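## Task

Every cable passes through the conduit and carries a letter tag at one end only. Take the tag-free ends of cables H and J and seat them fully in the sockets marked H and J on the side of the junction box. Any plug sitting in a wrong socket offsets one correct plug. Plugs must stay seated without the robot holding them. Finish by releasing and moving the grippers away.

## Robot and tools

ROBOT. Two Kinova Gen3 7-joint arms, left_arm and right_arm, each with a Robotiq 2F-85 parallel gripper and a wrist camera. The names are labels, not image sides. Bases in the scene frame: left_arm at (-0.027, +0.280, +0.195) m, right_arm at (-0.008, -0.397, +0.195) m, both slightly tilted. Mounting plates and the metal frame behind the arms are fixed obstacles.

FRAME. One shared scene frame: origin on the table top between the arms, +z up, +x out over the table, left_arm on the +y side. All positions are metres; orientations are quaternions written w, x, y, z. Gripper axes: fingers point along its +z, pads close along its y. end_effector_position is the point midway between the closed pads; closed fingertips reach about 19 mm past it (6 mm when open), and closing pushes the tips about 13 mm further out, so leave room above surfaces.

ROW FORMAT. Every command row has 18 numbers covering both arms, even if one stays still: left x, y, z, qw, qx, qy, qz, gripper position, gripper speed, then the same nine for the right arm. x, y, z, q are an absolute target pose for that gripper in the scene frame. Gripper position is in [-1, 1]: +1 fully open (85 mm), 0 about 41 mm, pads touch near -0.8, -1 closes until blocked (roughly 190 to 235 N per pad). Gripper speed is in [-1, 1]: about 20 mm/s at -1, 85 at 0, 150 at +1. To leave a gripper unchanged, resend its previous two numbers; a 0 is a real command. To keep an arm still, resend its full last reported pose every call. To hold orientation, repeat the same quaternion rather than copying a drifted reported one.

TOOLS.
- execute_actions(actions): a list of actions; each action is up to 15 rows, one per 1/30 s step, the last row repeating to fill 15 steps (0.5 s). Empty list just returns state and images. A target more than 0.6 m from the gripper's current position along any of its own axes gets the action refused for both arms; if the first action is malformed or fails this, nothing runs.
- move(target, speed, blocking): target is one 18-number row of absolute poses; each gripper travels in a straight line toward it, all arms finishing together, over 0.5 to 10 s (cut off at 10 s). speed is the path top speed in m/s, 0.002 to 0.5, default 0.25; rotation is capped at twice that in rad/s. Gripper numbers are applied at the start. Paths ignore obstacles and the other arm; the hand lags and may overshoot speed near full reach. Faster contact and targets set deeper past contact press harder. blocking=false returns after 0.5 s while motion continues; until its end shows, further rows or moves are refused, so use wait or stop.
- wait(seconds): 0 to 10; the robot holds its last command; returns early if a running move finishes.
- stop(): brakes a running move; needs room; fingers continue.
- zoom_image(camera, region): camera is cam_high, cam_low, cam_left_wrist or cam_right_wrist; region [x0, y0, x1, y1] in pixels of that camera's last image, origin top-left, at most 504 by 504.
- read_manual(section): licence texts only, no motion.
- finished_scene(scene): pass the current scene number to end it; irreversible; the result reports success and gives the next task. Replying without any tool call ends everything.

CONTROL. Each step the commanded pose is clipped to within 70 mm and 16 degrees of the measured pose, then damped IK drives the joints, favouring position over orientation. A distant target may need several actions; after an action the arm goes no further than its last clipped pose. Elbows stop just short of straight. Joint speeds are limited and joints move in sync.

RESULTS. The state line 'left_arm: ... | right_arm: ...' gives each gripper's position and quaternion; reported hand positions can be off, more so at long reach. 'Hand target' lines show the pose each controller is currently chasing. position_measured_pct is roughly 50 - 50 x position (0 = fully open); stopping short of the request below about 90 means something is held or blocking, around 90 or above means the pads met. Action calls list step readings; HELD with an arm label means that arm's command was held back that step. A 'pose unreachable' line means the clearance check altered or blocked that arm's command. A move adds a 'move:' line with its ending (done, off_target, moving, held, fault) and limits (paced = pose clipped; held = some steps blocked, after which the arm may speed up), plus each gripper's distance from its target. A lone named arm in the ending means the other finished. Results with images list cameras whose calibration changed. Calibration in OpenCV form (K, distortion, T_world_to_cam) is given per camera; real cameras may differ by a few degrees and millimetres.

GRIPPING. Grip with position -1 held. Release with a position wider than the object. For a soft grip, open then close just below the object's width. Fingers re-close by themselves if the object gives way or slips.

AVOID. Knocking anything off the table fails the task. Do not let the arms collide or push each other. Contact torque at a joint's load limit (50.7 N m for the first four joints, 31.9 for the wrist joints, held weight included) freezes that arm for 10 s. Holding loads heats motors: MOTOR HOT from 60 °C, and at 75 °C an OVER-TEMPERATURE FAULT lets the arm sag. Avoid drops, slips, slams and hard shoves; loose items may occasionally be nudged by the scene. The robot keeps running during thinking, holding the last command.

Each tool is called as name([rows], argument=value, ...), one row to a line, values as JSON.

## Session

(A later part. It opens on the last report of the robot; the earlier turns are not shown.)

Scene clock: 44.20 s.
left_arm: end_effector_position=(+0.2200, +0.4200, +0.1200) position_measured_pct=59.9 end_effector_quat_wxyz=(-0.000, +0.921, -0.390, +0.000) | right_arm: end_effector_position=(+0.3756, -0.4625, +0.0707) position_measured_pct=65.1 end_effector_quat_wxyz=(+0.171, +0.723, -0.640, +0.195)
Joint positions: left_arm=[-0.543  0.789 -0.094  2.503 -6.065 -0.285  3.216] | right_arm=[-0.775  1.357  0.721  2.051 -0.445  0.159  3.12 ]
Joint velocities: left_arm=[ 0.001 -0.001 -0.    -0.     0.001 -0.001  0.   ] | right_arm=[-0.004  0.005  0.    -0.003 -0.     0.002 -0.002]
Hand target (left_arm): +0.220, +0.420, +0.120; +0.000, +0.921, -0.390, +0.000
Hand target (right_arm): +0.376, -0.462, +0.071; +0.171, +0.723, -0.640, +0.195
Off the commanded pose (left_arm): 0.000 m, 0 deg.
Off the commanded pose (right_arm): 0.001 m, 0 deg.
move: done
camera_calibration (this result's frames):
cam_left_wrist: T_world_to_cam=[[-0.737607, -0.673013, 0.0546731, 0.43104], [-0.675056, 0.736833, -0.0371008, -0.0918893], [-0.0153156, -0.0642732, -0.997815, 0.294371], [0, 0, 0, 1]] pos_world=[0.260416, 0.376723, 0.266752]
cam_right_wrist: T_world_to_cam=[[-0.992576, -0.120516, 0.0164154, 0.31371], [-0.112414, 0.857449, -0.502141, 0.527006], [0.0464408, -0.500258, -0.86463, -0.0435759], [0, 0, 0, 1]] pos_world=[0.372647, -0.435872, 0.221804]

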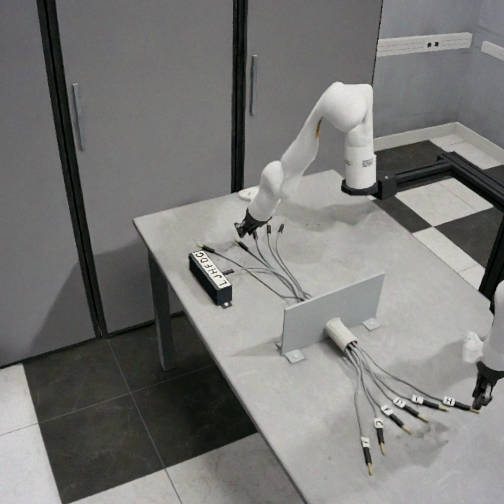

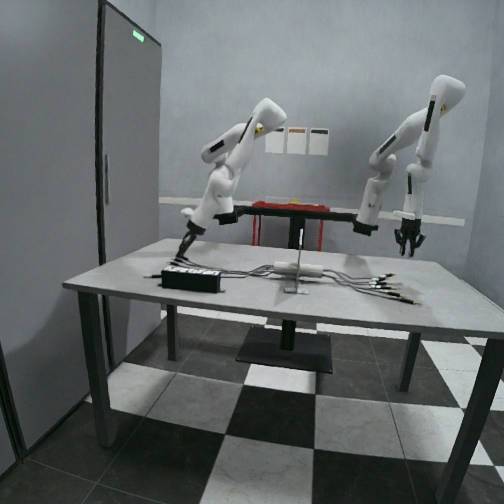

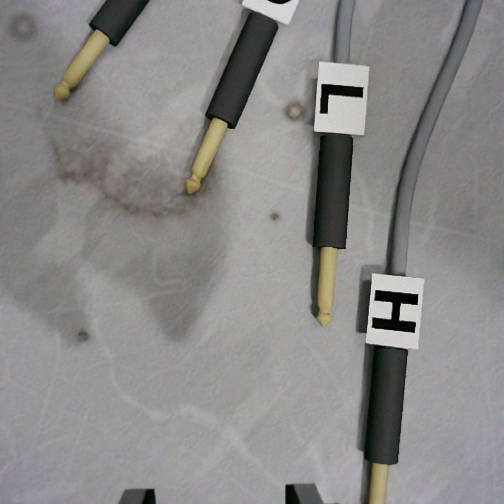

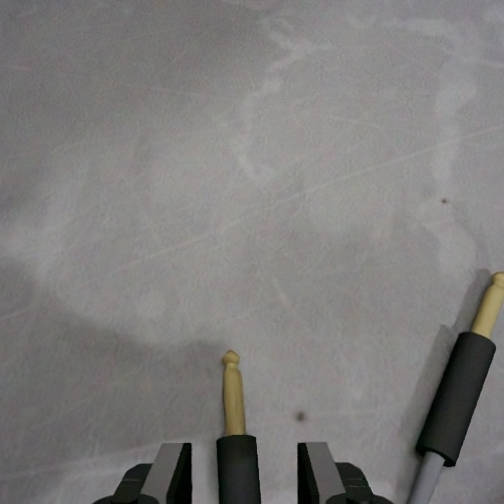

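move(target=[0.22,0.42,0.12,0,0.92,-0.39,0,-0.2,0,0.375,-0.46,0.022,0.164,0.748,-0.611,0.2,-0.3,0], speed=0.08)

move(target=[0.22,0.42,0.12,0,0.92,-0.39,0,-0.2,0,0.375,-0.46,0.022,0.164,0.748,-0.611,0.2,-1,0])

move(target=[0.22,0.42,0.12,0,0.92,-0.39,0,-0.2,0,0.375,-0.45,0.1,0.164,0.748,-0.611,0.2,-1,0], speed=0.1)

move(target=[0.22,0.42,0.12,0,0.92,-0.39,0,-0.2,0,0.448,-0.311,0.1,-0.006,0.966,0.023,0.259,-1,0], speed=0.2)

move(target=[0.22,0.42,0.12,0,0.92,-0.39,0,-0.2,0,0.452,-0.311,0.054,-0.006,0.966,0.023,0.259,-1,0], speed=0.06)

Scene clock: 45.40 s.
left_arm: end_effector_position=(+0.2200, +0.4200, +0.1200) position_measured_pct=59.9 end_effector_quat_wxyz=(-0.000, +0.921, -0.390, +0.000) | right_arm: end_effector_position=(+0.3752, -0.4599, +0.0222) position_measured_pct=65.1 end_effector_quat_wxyz=(+0.164, +0.748, -0.611, +0.200)
Joint positions: left_arm=[-0.543  0.789 -0.094  2.503 -6.065 -0.285  3.216] | right_arm=[-0.742  1.463  0.649  2.017 -0.449  0.041  3.126]
Joint velocities: left_arm=[-0.001  0.001 -0.     0.     0.     0.     0.   ] | right_arm=[ 0.002  0.004 -0.001  0.    -0.    -0.001 -0.   ]
Hand target (left_arm): +0.220, +0.420, +0.120; +0.000, +0.921, -0.390, +0.000
Hand target (right_arm): +0.375, -0.460, +0.022; +0.164, +0.748, -0.611, +0.200
Off the commanded pose (left_arm): 0.000 m, 0 deg.
Off the commanded pose (right_arm): 0.000 m, 0 deg.
move: done
camera_calibration (this result's frames):
cam_left_wrist: T_world_to_cam=[[-0.737608, -0.673013, 0.054673, 0.43104], [-0.675056, 0.736833, -0.0371007, -0.0918895], [-0.0153156, -0.064273, -0.997815, 0.294371], [0, 0, 0, 1]] pos_world=[0.260416, 0.376723, 0.266752]
cam_right_wrist: T_world_to_cam=[[-0.979979, -0.19815, 0.01944, 0.273945], [-0.181022, 0.846083, -0.501373, 0.520888], [0.082899, -0.494854, -0.865013, -0.0954253], [0, 0, 0, 1]] pos_world=[0.370663, -0.433654, 0.17329]

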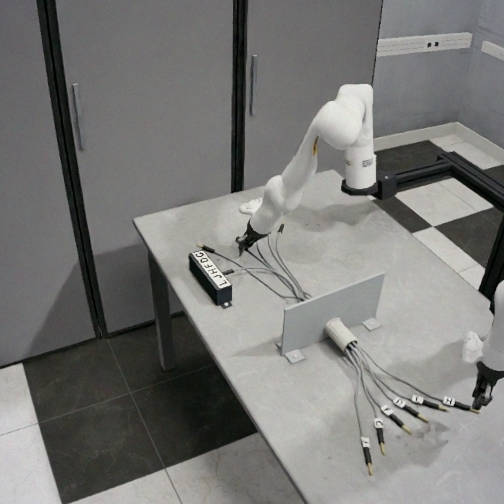

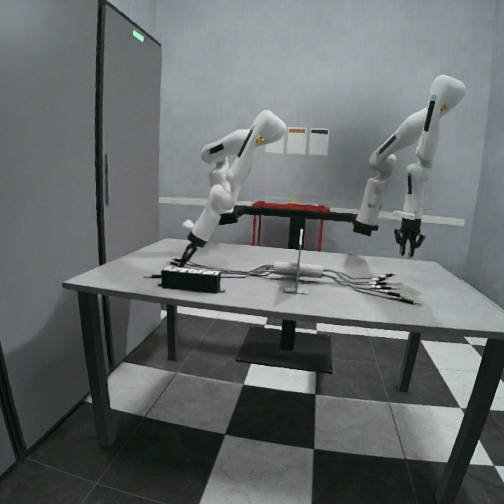

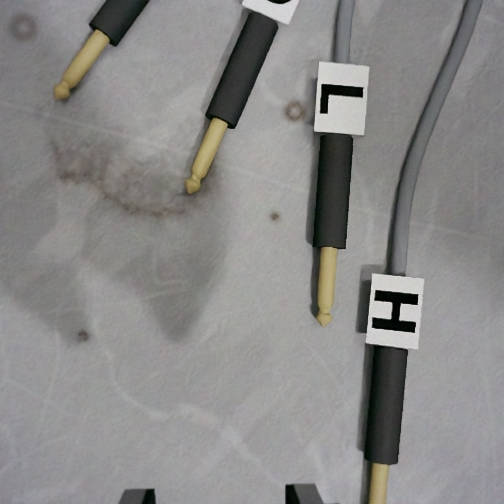

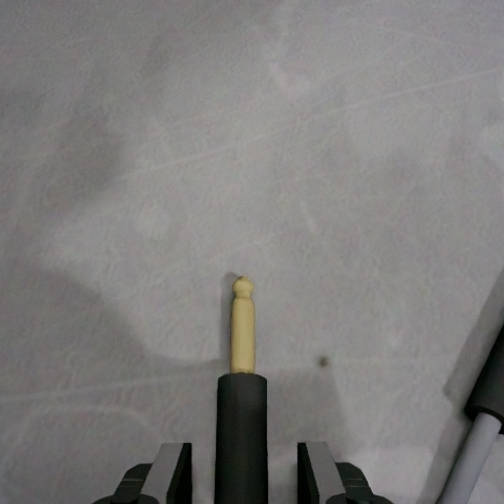

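Scene clock: 46.10 s.
left_arm: end_effector_position=(+0.2200, +0.4200, +0.1200) position_measured_pct=59.9 end_effector_quat_wxyz=(-0.000, +0.921, -0.390, +0.000) | right_arm: end_effector_position=(+0.3752, -0.4597, +0.0226) position_measured_pct=83.3 end_effector_quat_wxyz=(+0.164, +0.748, -0.611, +0.200)
Joint positions: left_arm=[-0.543  0.789 -0.094  2.503 -6.065 -0.285  3.216] | right_arm=[-0.743  1.462  0.65   2.018 -0.449  0.042  3.126]
Joint velocities: left_arm=[-0.    -0.001  0.002 -0.     0.    -0.001 -0.   ] | right_arm=[ 0.    -0.    -0.     0.     0.    -0.001 -0.   ]
Hand target (left_arm): +0.220, +0.420, +0.120; +0.000, +0.921, -0.390, +0.000
Hand target (right_arm): +0.375, -0.460, +0.022; +0.164, +0.748, -0.611, +0.200
Off the commanded pose (left_arm): 0.000 m, 0 deg.
Off the commanded pose (right_arm): 0.001 m, 0 deg.
move: done
camera_calibration (this result's frames):
cam_left_wrist: T_world_to_cam=[[-0.737608, -0.673012, 0.0546727, 0.43104], [-0.675056, 0.736833, -0.0371009, -0.0918895], [-0.0153153, -0.064273, -0.997815, 0.294371], [0, 0, 0, 1]] pos_world=[0.260417, 0.376723, 0.266752]
cam_right_wrist: T_world_to_cam=[[-0.98002, -0.197967, 0.0192071, 0.274042], [-0.180761, 0.84621, -0.501252, 0.520873], [0.0829781, -0.494709, -0.865088, -0.0949871], [0, 0, 0, 1]] pos_world=[0.370602, -0.433508, 0.173653]

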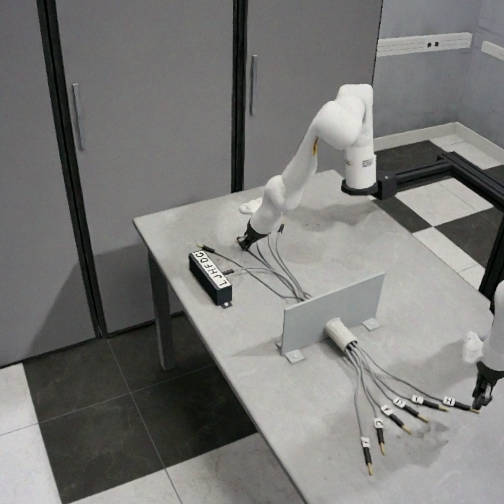

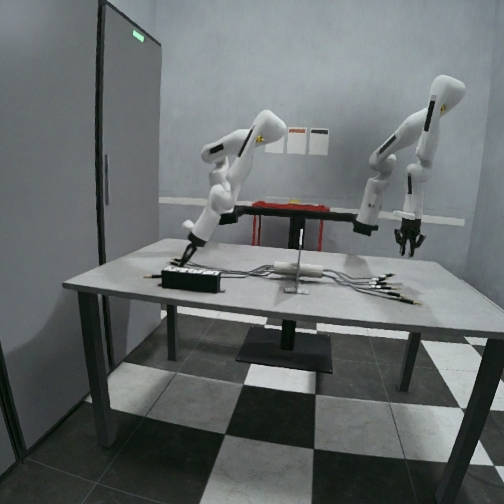

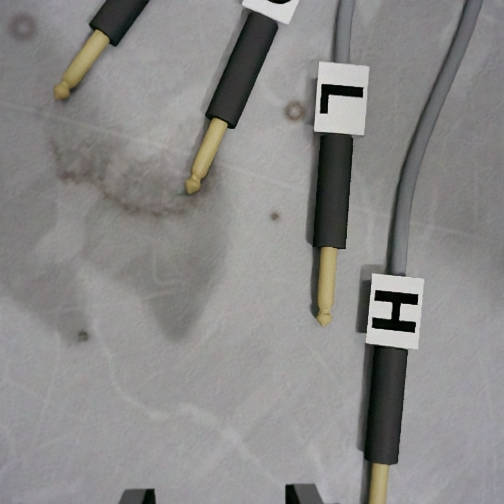

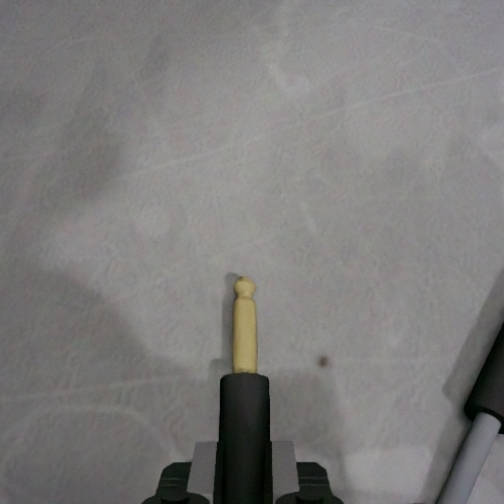

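Scene clock: 47.23 s.
left_arm: end_effector_position=(+0.2200, +0.4200, +0.1200) position_measured_pct=59.9 end_effector_quat_wxyz=(-0.000, +0.921, -0.390, +0.000) | right_arm: end_effector_position=(+0.3747, -0.4501, +0.0997) position_measured_pct=83.3 end_effector_quat_wxyz=(+0.164, +0.748, -0.611, +0.200)
Joint positions: left_arm=[-0.543  0.789 -0.094  2.503 -6.065 -0.285  3.216] | right_arm=[-0.838  1.293  0.745  2.103 -0.41   0.158  3.156]
Joint velocities: left_arm=[-0.001 -0.001 -0.     0.     0.001  0.001  0.   ] | right_arm=[-0.005 -0.005  0.    -0.     0.     0.002  0.   ]
Hand target (left_arm): +0.220, +0.420, +0.120; +0.000, +0.921, -0.390, +0.000
Hand target (right_arm): +0.375, -0.450, +0.100; +0.164, +0.748, -0.611, +0.200
Off the commanded pose (left_arm): 0.000 m, 0 deg.
Off the commanded pose (right_arm): 0.000 m, 0 deg.
move: done
camera_calibration (this result's frames):
cam_left_wrist: T_world_to_cam=[[-0.737608, -0.673012, 0.054673, 0.43104], [-0.675056, 0.736833, -0.0371008, -0.0918895], [-0.0153156, -0.0642732, -0.997815, 0.294371], [0, 0, 0, 1]] pos_world=[0.260416, 0.376723, 0.266752]
cam_right_wrist: T_world_to_cam=[[-0.98011, -0.197406, 0.0203595, 0.274176], [-0.180849, 0.846213, -0.501216, 0.551306], [0.0817147, -0.494929, -0.865083, -0.0231084], [0, 0, 0, 1]] pos_world=[0.370314, -0.423835, 0.25075]

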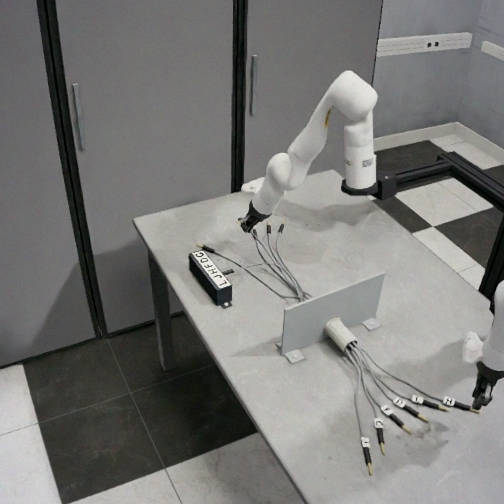

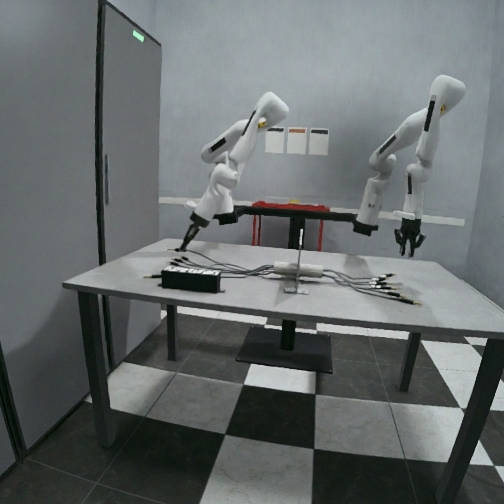

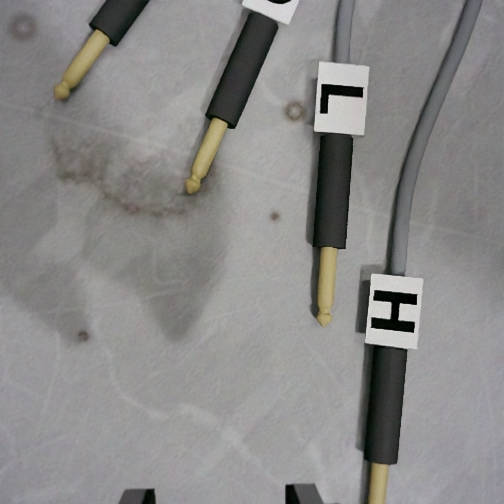

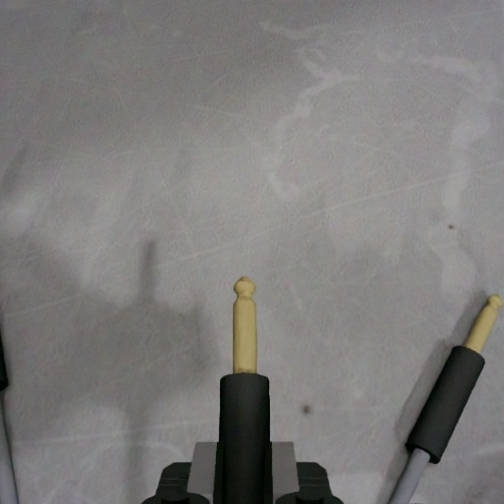

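Scene clock: 51.13 s.
left_arm: end_effector_position=(+0.2200, +0.4200, +0.1200) position_measured_pct=59.9 end_effector_quat_wxyz=(-0.000, +0.921, -0.390, +0.000) | right_arm: end_effector_position=(+0.4484, -0.3115, +0.1000) position_measured_pct=83.3 end_effector_quat_wxyz=(-0.006, +0.966, +0.023, +0.259)
Joint positions: left_arm=[-0.543  0.789 -0.094  2.503 -6.065 -0.285  3.216] | right_arm=[-0.843  1.302  0.702  2.276  0.242 -0.702  3.742]
Joint velocities: left_arm=[-0.     0.    -0.001  0.    -0.     0.    -0.   ] | right_arm=[ 0.002  0.    -0.    -0.     0.002 -0.001  0.   ]
Hand target (left_arm): +0.220, +0.420, +0.120; +0.000, +0.921, -0.390, +0.000
Hand target (right_arm): +0.448, -0.311, +0.100; -0.006, +0.966, +0.023, +0.259
Off the commanded pose (left_arm): 0.000 m, 0 deg.
Off the commanded pose (right_arm): 0.001 m, 0 deg.
move: done
camera_calibration (this result's frames):
cam_left_wrist: T_world_to_cam=[[-0.737608, -0.673013, 0.0546727, 0.43104], [-0.675056, 0.736833, -0.0371007, -0.0918895], [-0.0153155, -0.0642729, -0.997815, 0.294371], [0, 0, 0, 1]] pos_world=[0.260416, 0.376723, 0.266752]
cam_right_wrist: T_world_to_cam=[[0.0462538, -0.998731, 0.0199134, -0.336002], [-0.863512, -0.0499976, -0.501844, 0.474536], [0.502203, 0.00601672, -0.864729, 0.00719873], [0, 0, 0, 1]] pos_world=[0.421694, -0.311894, 0.251059]

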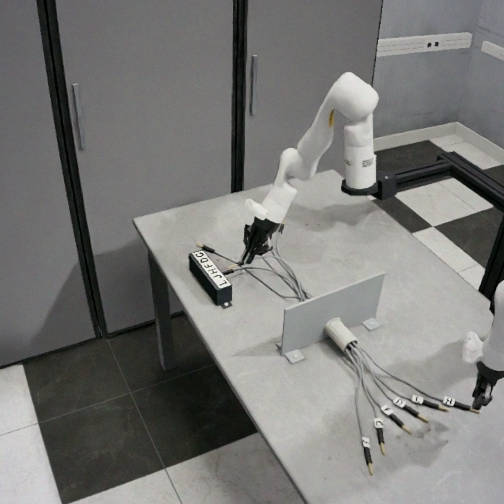

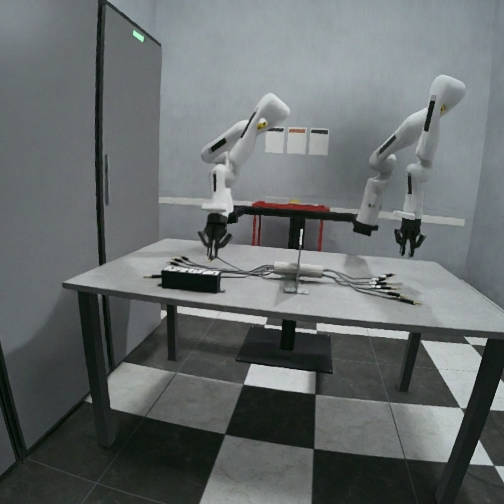

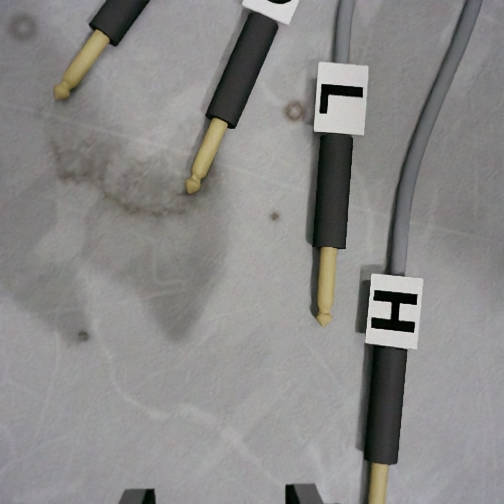

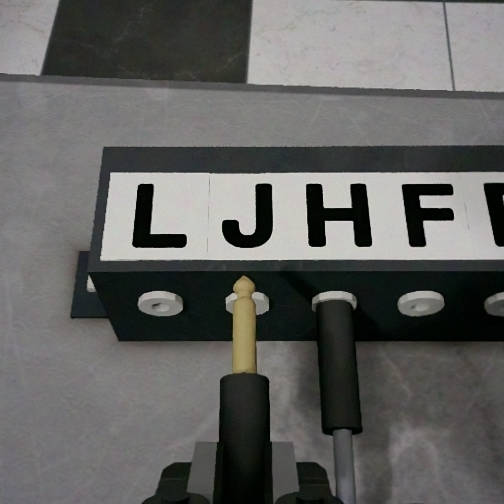

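Scene clock: 52.20 s.
left_arm: end_effector_position=(+0.2200, +0.4200, +0.1200) position_measured_pct=59.9 end_effector_quat_wxyz=(-0.000, +0.921, -0.390, +0.000) | right_arm: end_effector_position=(+0.4522, -0.3109, +0.0543) position_measured_pct=83.3 end_effector_quat_wxyz=(-0.006, +0.966, +0.023, +0.259)
Joint positions: left_arm=[-0.543  0.789 -0.094  2.503 -6.065 -0.285  3.216] | right_arm=[-0.816  1.43   0.67   2.209  0.185 -0.755  3.733]
Joint velocities: left_arm=[-0.    -0.001  0.001  0.    -0.002 -0.     0.   ] | right_arm=[ 0.002  0.006 -0.001 -0.002 -0.003 -0.     0.001]
Hand target (left_arm): +0.220, +0.420, +0.120; +0.000, +0.921, -0.390, +0.000
Hand target (right_arm): +0.452, -0.311, +0.054; -0.006, +0.966, +0.023, +0.259
Off the commanded pose (left_arm): 0.000 m, 0 deg.
Off the commanded pose (right_arm): 0.000 m, 0 deg.
move: done
camera_calibration (this result's frames):
cam_left_wrist: T_world_to_cam=[[-0.737608, -0.673013, 0.0546728, 0.43104], [-0.675056, 0.736833, -0.0371008, -0.0918895], [-0.0153154, -0.0642731, -0.997815, 0.294371], [0, 0, 0, 1]] pos_world=[0.260416, 0.376723, 0.266752]
cam_right_wrist: T_world_to_cam=[[0.0461538, -0.998751, 0.0191403, -0.334673], [-0.863314, -0.04952, -0.502232, 0.454939], [0.502553, 0.00665585, -0.864521, -0.0342004], [0, 0, 0, 1]] pos_world=[0.425389, -0.311499, 0.205324]

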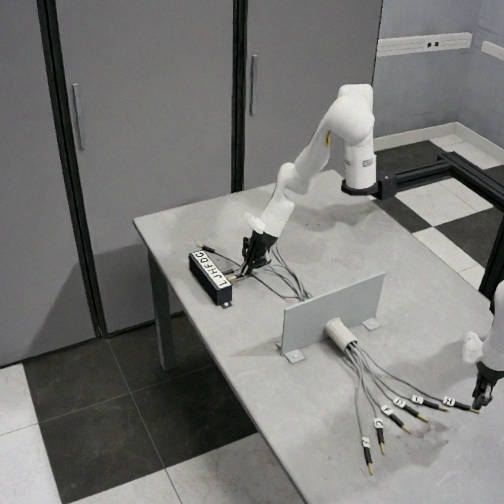

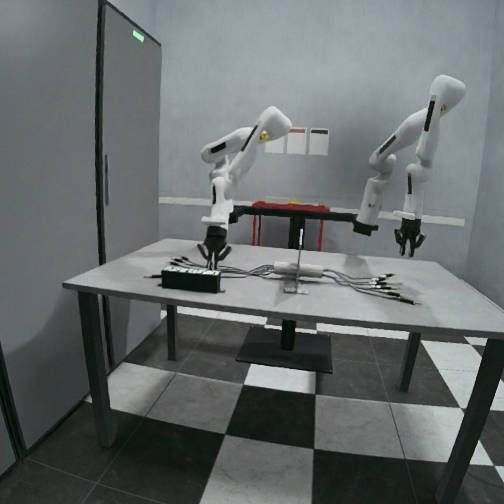

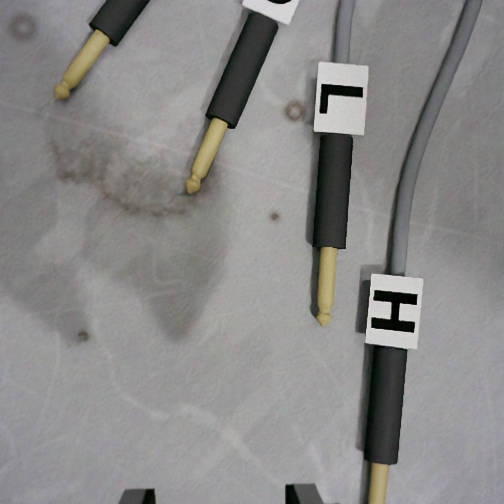

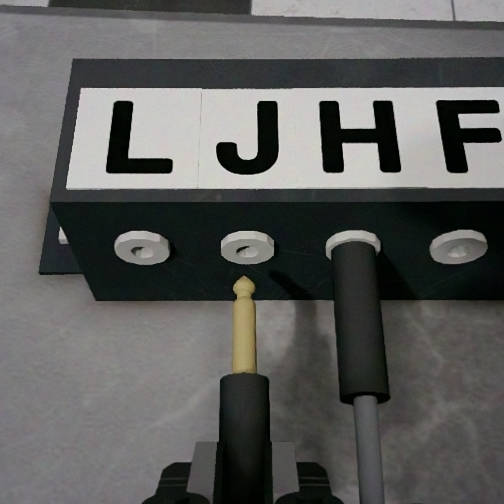

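move(target=[0.22,0.42,0.12,0,0.92,-0.39,0,-0.2,0,0.459,-0.3115,0.054,-0.006,0.966,0.023,0.259,-1,0], speed=0.02)

move(target=[0.22,0.42,0.12,0,0.92,-0.39,0,-0.2,0,0.472,-0.3108,0.054,-0.006,0.966,0.023,0.259,-1,0], speed=0.01)

Scene clock: 52.97 s.
left_arm: end_effector_position=(+0.2200, +0.4200, +0.1200) position_measured_pct=59.9 end_effector_quat_wxyz=(-0.000, +0.921, -0.390, +0.000) | right_arm: end_effector_position=(+0.4589, -0.3116, +0.0539) position_measured_pct=83.3 end_effector_quat_wxyz=(-0.006, +0.966, +0.023, +0.259)
Joint positions: left_arm=[-0.543  0.789 -0.094  2.503 -6.065 -0.285  3.216] | right_arm=[-0.804  1.424  0.674  2.191  0.199 -0.738  3.733]
Joint velocities: left_arm=[-0.001  0.001  0.    -0.     0.001  0.001  0.   ] | right_arm=[ 0.003 -0.001  0.001 -0.002  0.001  0.003 -0.   ]
Hand target (left_arm): +0.220, +0.420, +0.120; +0.000, +0.921, -0.390, +0.000
Hand target (right_arm): +0.459, -0.312, +0.054; -0.006, +0.966, +0.023, +0.259
Off the commanded pose (left_arm): 0.000 m, 0 deg.
Off the commanded pose (right_arm): 0.000 m, 0 deg.
move: done
camera_calibration (this result's frames):
cam_left_wrist: T_world_to_cam=[[-0.737608, -0.673013, 0.0546727, 0.43104], [-0.675056, 0.736833, -0.0371009, -0.0918894], [-0.0153153, -0.064273, -0.997815, 0.294371], [0, 0, 0, 1]] pos_world=[0.260417, 0.376723, 0.266752]
cam_right_wrist: T_world_to_cam=[[0.0460431, -0.998749, 0.0195028, -0.335614], [-0.863597, -0.0496101, -0.501736, 0.460603], [0.502076, 0.0062589, -0.864801, -0.0377522], [0, 0, 0, 1]] pos_world=[0.432182, -0.312107, 0.204998]

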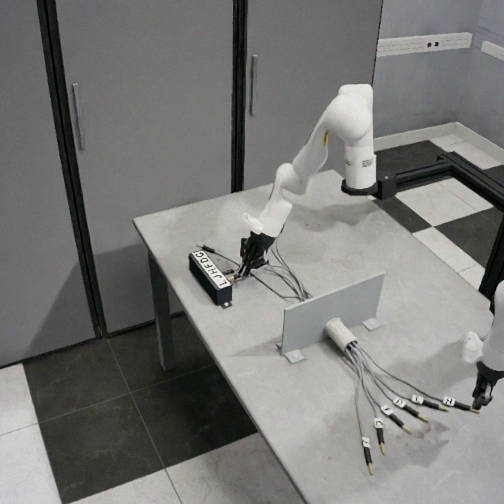

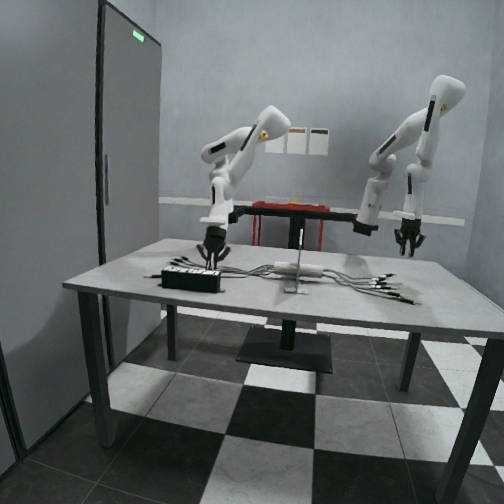

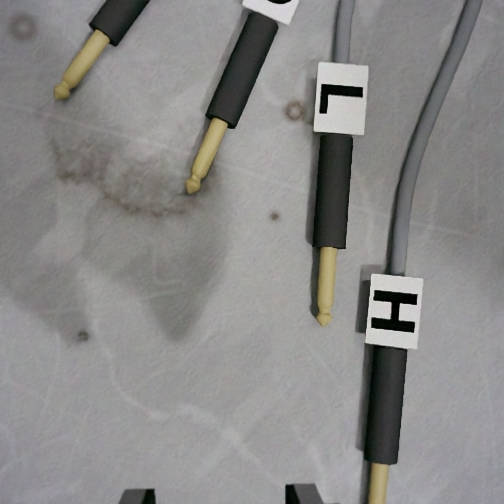

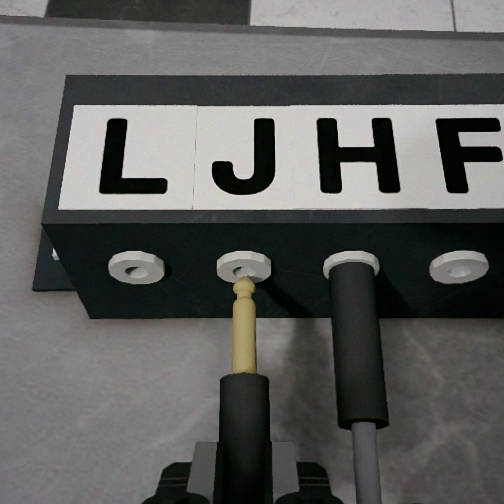

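Scene clock: 54.50 s.
left_arm: end_effector_position=(+0.2200, +0.4200, +0.1200) position_measured_pct=59.9 end_effector_quat_wxyz=(-0.000, +0.921, -0.390, +0.000) | right_arm: end_effector_position=(+0.4721, -0.3108, +0.0542) position_measured_pct=83.3 end_effector_quat_wxyz=(-0.006, +0.966, +0.023, +0.259)
Joint positions: left_arm=[-0.543  0.789 -0.094  2.503 -6.065 -0.285  3.216] | right_arm=[-0.786  1.411  0.678  2.154  0.222 -0.703  3.731]
Joint velocities: left_arm=[ 0.    -0.001 -0.001  0.     0.001  0.     0.   ] | right_arm=[ 0.001 -0.002 -0.    -0.002  0.     0.001 -0.   ]
Hand target (left_arm): +0.220, +0.420, +0.120; +0.000, +0.921, -0.390, +0.000
Hand target (right_arm): +0.472, -0.311, +0.054; -0.006, +0.966, +0.023, +0.259
Off the commanded pose (left_arm): 0.000 m, 0 deg.
Off the commanded pose (right_arm): 0.000 m, 0 deg.
move: done
camera_calibration (this result's frames):
cam_left_wrist: T_world_to_cam=[[-0.737608, -0.673012, 0.0546727, 0.43104], [-0.675056, 0.736833, -0.037101, -0.0918895], [-0.0153152, -0.0642731, -0.997815, 0.294371], [0, 0, 0, 1]] pos_world=[0.260417, 0.376723, 0.266752]
cam_right_wrist: T_world_to_cam=[[0.0459246, -0.998762, 0.0190899, -0.335333], [-0.863296, -0.0492961, -0.502285, 0.472208], [0.502605, 0.00658707, -0.864491, -0.0443054], [0, 0, 0, 1]] pos_world=[0.445323, -0.311348, 0.205283]

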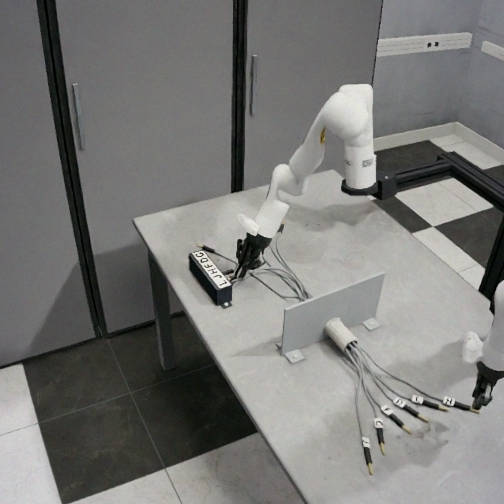

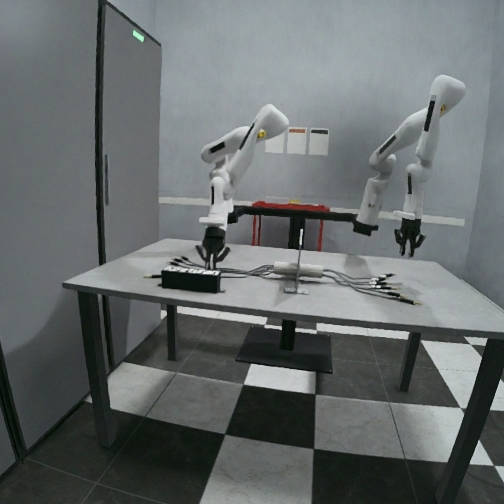

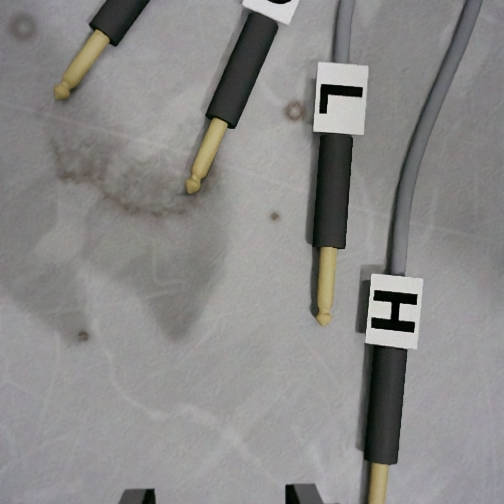

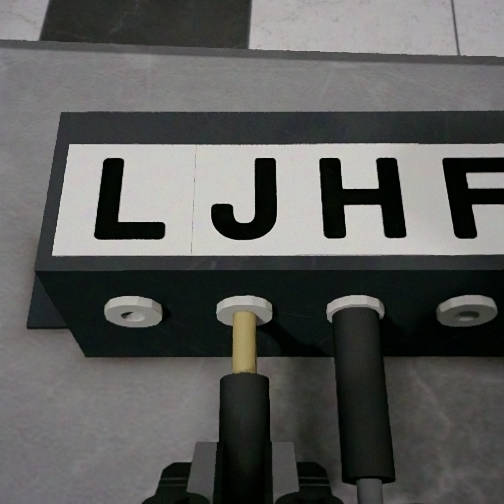

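move(target=[0.22,0.42,0.12,0,0.92,-0.39,0,-0.2,0,0.495,-0.3095,0.056,-0.006,0.966,0.023,0.259,-1,0], speed=0.01)

Scene clock: 57.07 s.
left_arm: end_effector_position=(+0.2200, +0.4200, +0.1200) position_measured_pct=59.9 end_effector_quat_wxyz=(-0.000, +0.921, -0.390, +0.000) | right_arm: end_effector_position=(+0.4906, -0.3098, +0.0545) position_measured_pct=83.3 end_effector_quat_wxyz=(-0.005, +0.967, +0.024, +0.255)
Joint positions: left_arm=[-0.543  0.789 -0.094  2.503 -6.065 -0.285  3.216] | right_arm=[-0.756  1.387  0.68   2.096  0.268 -0.637  3.726]
Joint velocities: left_arm=[-0.     0.002 -0.001 -0.     0.     0.001 -0.   ] | right_arm=[ 0.001  0.001  0.001  0.     0.001  0.001 -0.001]
Hand target (left_arm): +0.220, +0.420, +0.120; +0.000, +0.921, -0.390, +0.000
Hand target (right_arm): +0.495, -0.310, +0.056; -0.006, +0.966, +0.023, +0.259
Off the commanded pose (left_arm): 0.000 m, 0 deg.
Off the commanded pose (right_arm): 0.005 m, 1 deg.
move: off_target (right_arm)
camera_calibration (this result's frames):
cam_left_wrist: T_world_to_cam=[[-0.737608, -0.673012, 0.0546728, 0.43104], [-0.675056, 0.736833, -0.0371008, -0.0918895], [-0.0153154, -0.064273, -0.997815, 0.294371], [0, 0, 0, 1]] pos_world=[0.260417, 0.376723, 0.266752]
cam_right_wrist: T_world_to_cam=[[0.0476143, -0.998629, 0.0217411, -0.336112], [-0.867533, -0.0521325, -0.494639, 0.48912], [0.495095, 0.00469081, -0.868826, -0.0500576], [0, 0, 0, 1]] pos_world=[0.465115, -0.309917, 0.205754]

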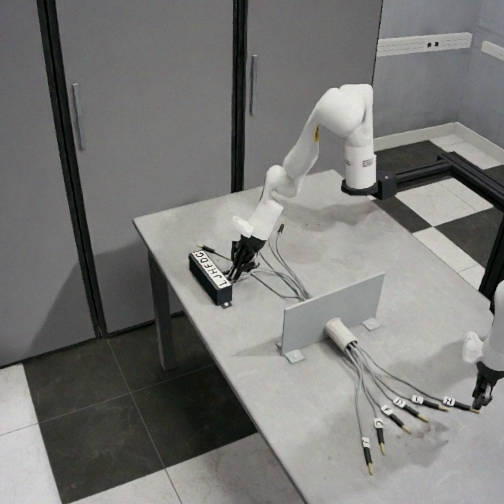

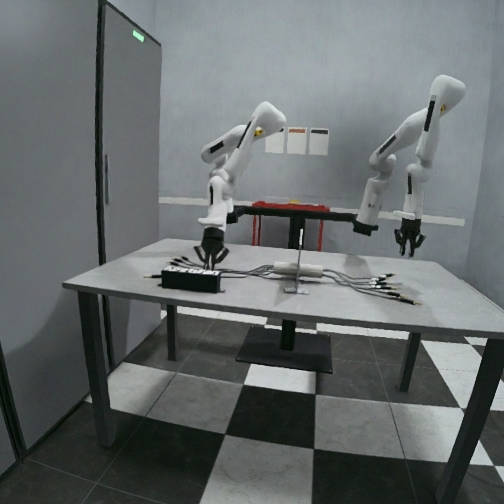

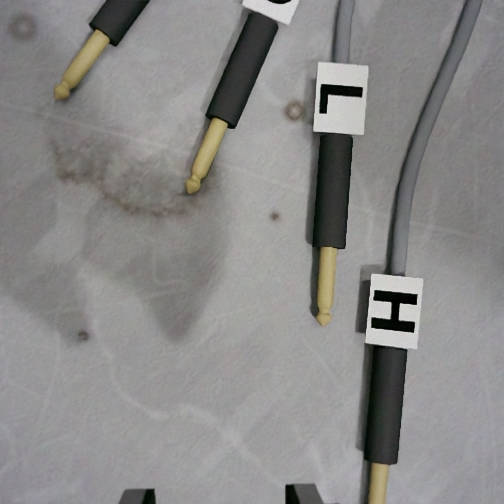

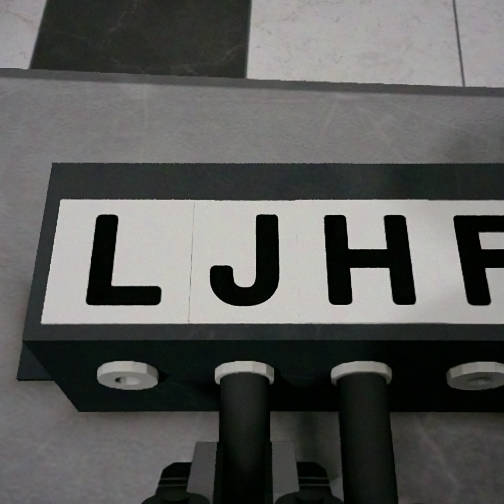

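move(target=[0.22,0.42,0.12,0,0.92,-0.39,0,-0.2,0,0.4906,-0.3098,0.0545,-0.006,0.966,0.023,0.259,-0.42,0], speed=0.03)

move(target=[0.22,0.42,0.12,0,0.92,-0.39,0,-0.2,0,0.47,-0.31,0.18,0,1,0.023,0,-0.42,0], speed=0.15)

Scene clock: 57.87 s.
left_arm: end_effector_position=(+0.2200, +0.4200, +0.1200) position_measured_pct=59.9 end_effector_quat_wxyz=(-0.000, +0.921, -0.390, +0.000) | right_arm: end_effector_position=(+0.4906, -0.3098, +0.0545) position_measured_pct=71.0 end_effector_quat_wxyz=(-0.006, +0.966, +0.023, +0.259)
Joint positions: left_arm=[-0.543  0.789 -0.094  2.503 -6.065 -0.285  3.216] | right_arm=[-0.76   1.394  0.682  2.102  0.256 -0.652  3.727]
Joint velocities: left_arm=[ 0.     0.     0.002 -0.    -0.    -0.     0.   ] | right_arm=[-0.001  0.001  0.     0.002 -0.    -0.001 -0.   ]
Hand target (left_arm): +0.220, +0.420, +0.120; +0.000, +0.921, -0.390, +0.000
Hand target (right_arm): +0.491, -0.310, +0.055; -0.006, +0.966, +0.023, +0.259
Off the commanded pose (left_arm): 0.000 m, 0 deg.
Off the commanded pose (right_arm): 0.000 m, 0 deg.
move: done
camera_calibration (this result's frames):
cam_left_wrist: T_world_to_cam=[[-0.737608, -0.673013, 0.0546728, 0.43104], [-0.675056, 0.736833, -0.0371009, -0.0918894], [-0.0153154, -0.0642731, -0.997815, 0.294371], [0, 0, 0, 1]] pos_world=[0.260416, 0.376723, 0.266752]
cam_right_wrist: T_world_to_cam=[[0.0460179, -0.998757, 0.0191261, -0.335241], [-0.863482, -0.0493975, -0.501955, 0.488449], [0.502276, 0.00658387, -0.864682, -0.0531701], [0, 0, 0, 1]] pos_world=[0.4639, -0.310346, 0.205616]

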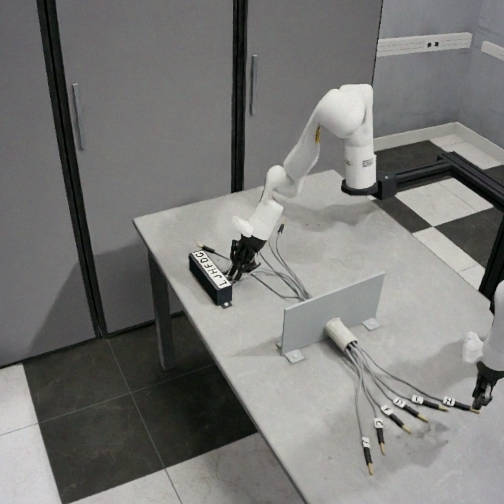

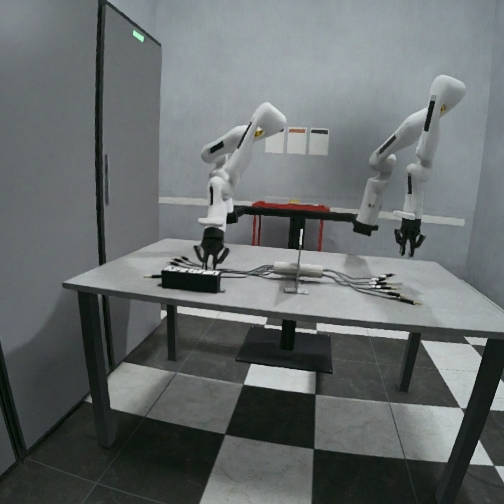

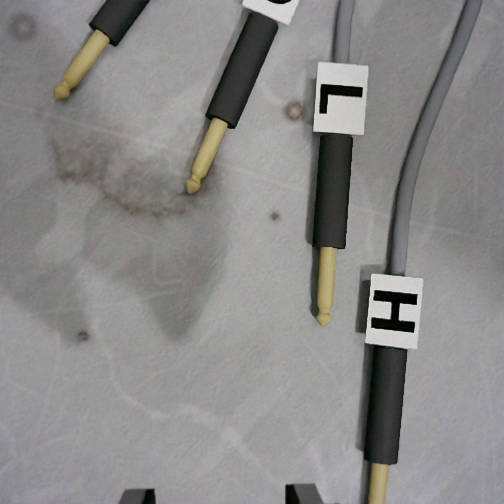

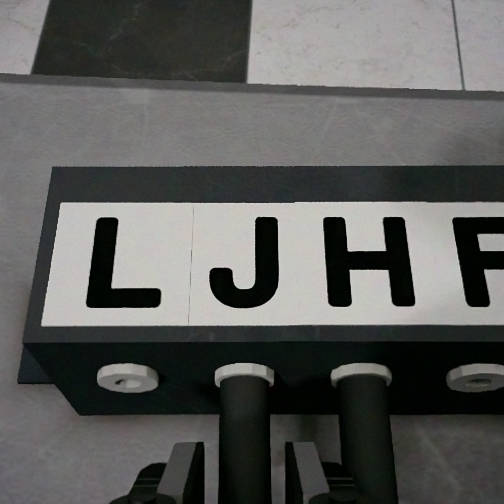

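Scene clock: 60.13 s.
left_arm: end_effector_position=(+0.2200, +0.4200, +0.1200) position_measured_pct=59.9 end_effector_quat_wxyz=(-0.000, +0.921, -0.390, +0.000) | right_arm: end_effector_position=(+0.4689, -0.3093, +0.1794) position_measured_pct=71.0 end_effector_quat_wxyz=(-0.000, +1.000, +0.023, -0.002)
Joint positions: left_arm=[-0.543  0.789 -0.094  2.503 -6.065 -0.285  3.216] | right_arm=[-0.117  0.841 -0.17   1.734  0.522  0.651  3.977]
Joint velocities: left_arm=[ 0.    -0.001 -0.     0.     0.    -0.    -0.   ] | right_arm=[ 0.005  0.002  0.001 -0.002 -0.003 -0.001  0.002]
Hand target (left_arm): +0.220, +0.420, +0.120; +0.000, +0.921, -0.390, +0.000
Hand target (right_arm): +0.469, -0.309, +0.179; -0.000, +1.000, +0.023, -0.002
Off the commanded pose (left_arm): 0.000 m, 0 deg.
Off the commanded pose (right_arm): 0.001 m, 0 deg.
move: done
camera_calibration (this result's frames):
cam_left_wrist: T_world_to_cam=[[-0.737608, -0.673012, 0.0546731, 0.43104], [-0.675056, 0.736833, -0.037101, -0.0918894], [-0.0153156, -0.0642734, -0.997815, 0.294371], [0, 0, 0, 1]] pos_world=[0.260416, 0.376723, 0.266752]
cam_right_wrist: T_world_to_cam=[[0.0549829, -0.99835, 0.0165276, -0.339717], [-0.998487, -0.0549724, 0.00109257, 0.503705], [-0.000182207, -0.0165626, -0.999863, 0.318378], [0, 0, 0, 1]] pos_world=[0.52168, -0.306193, 0.323399]

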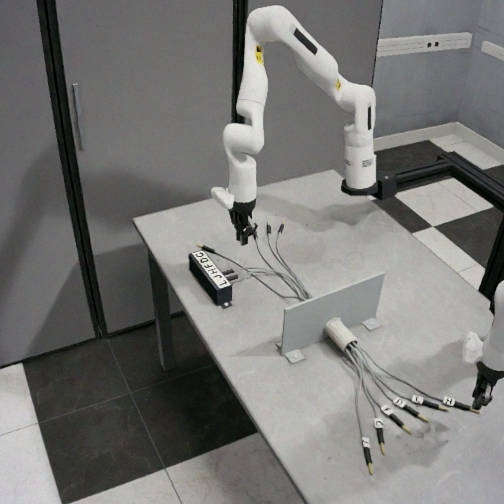

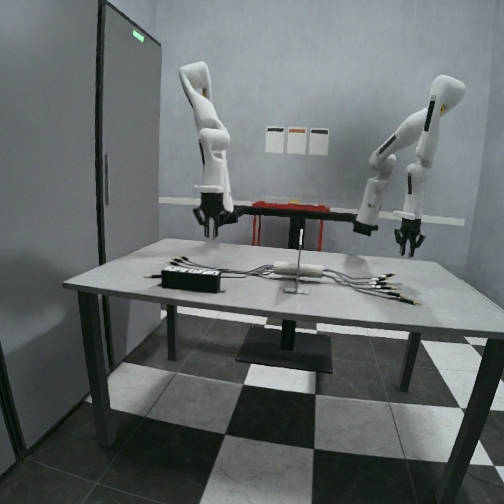

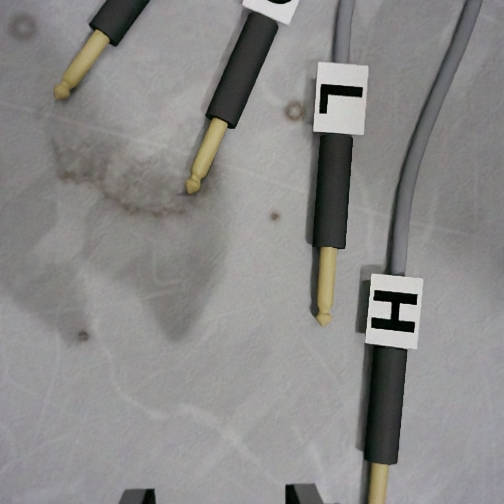

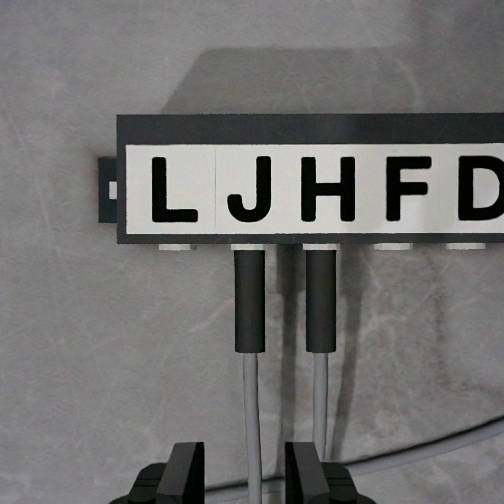

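finished_scene(scene=2)

The scene is finished: the task was done.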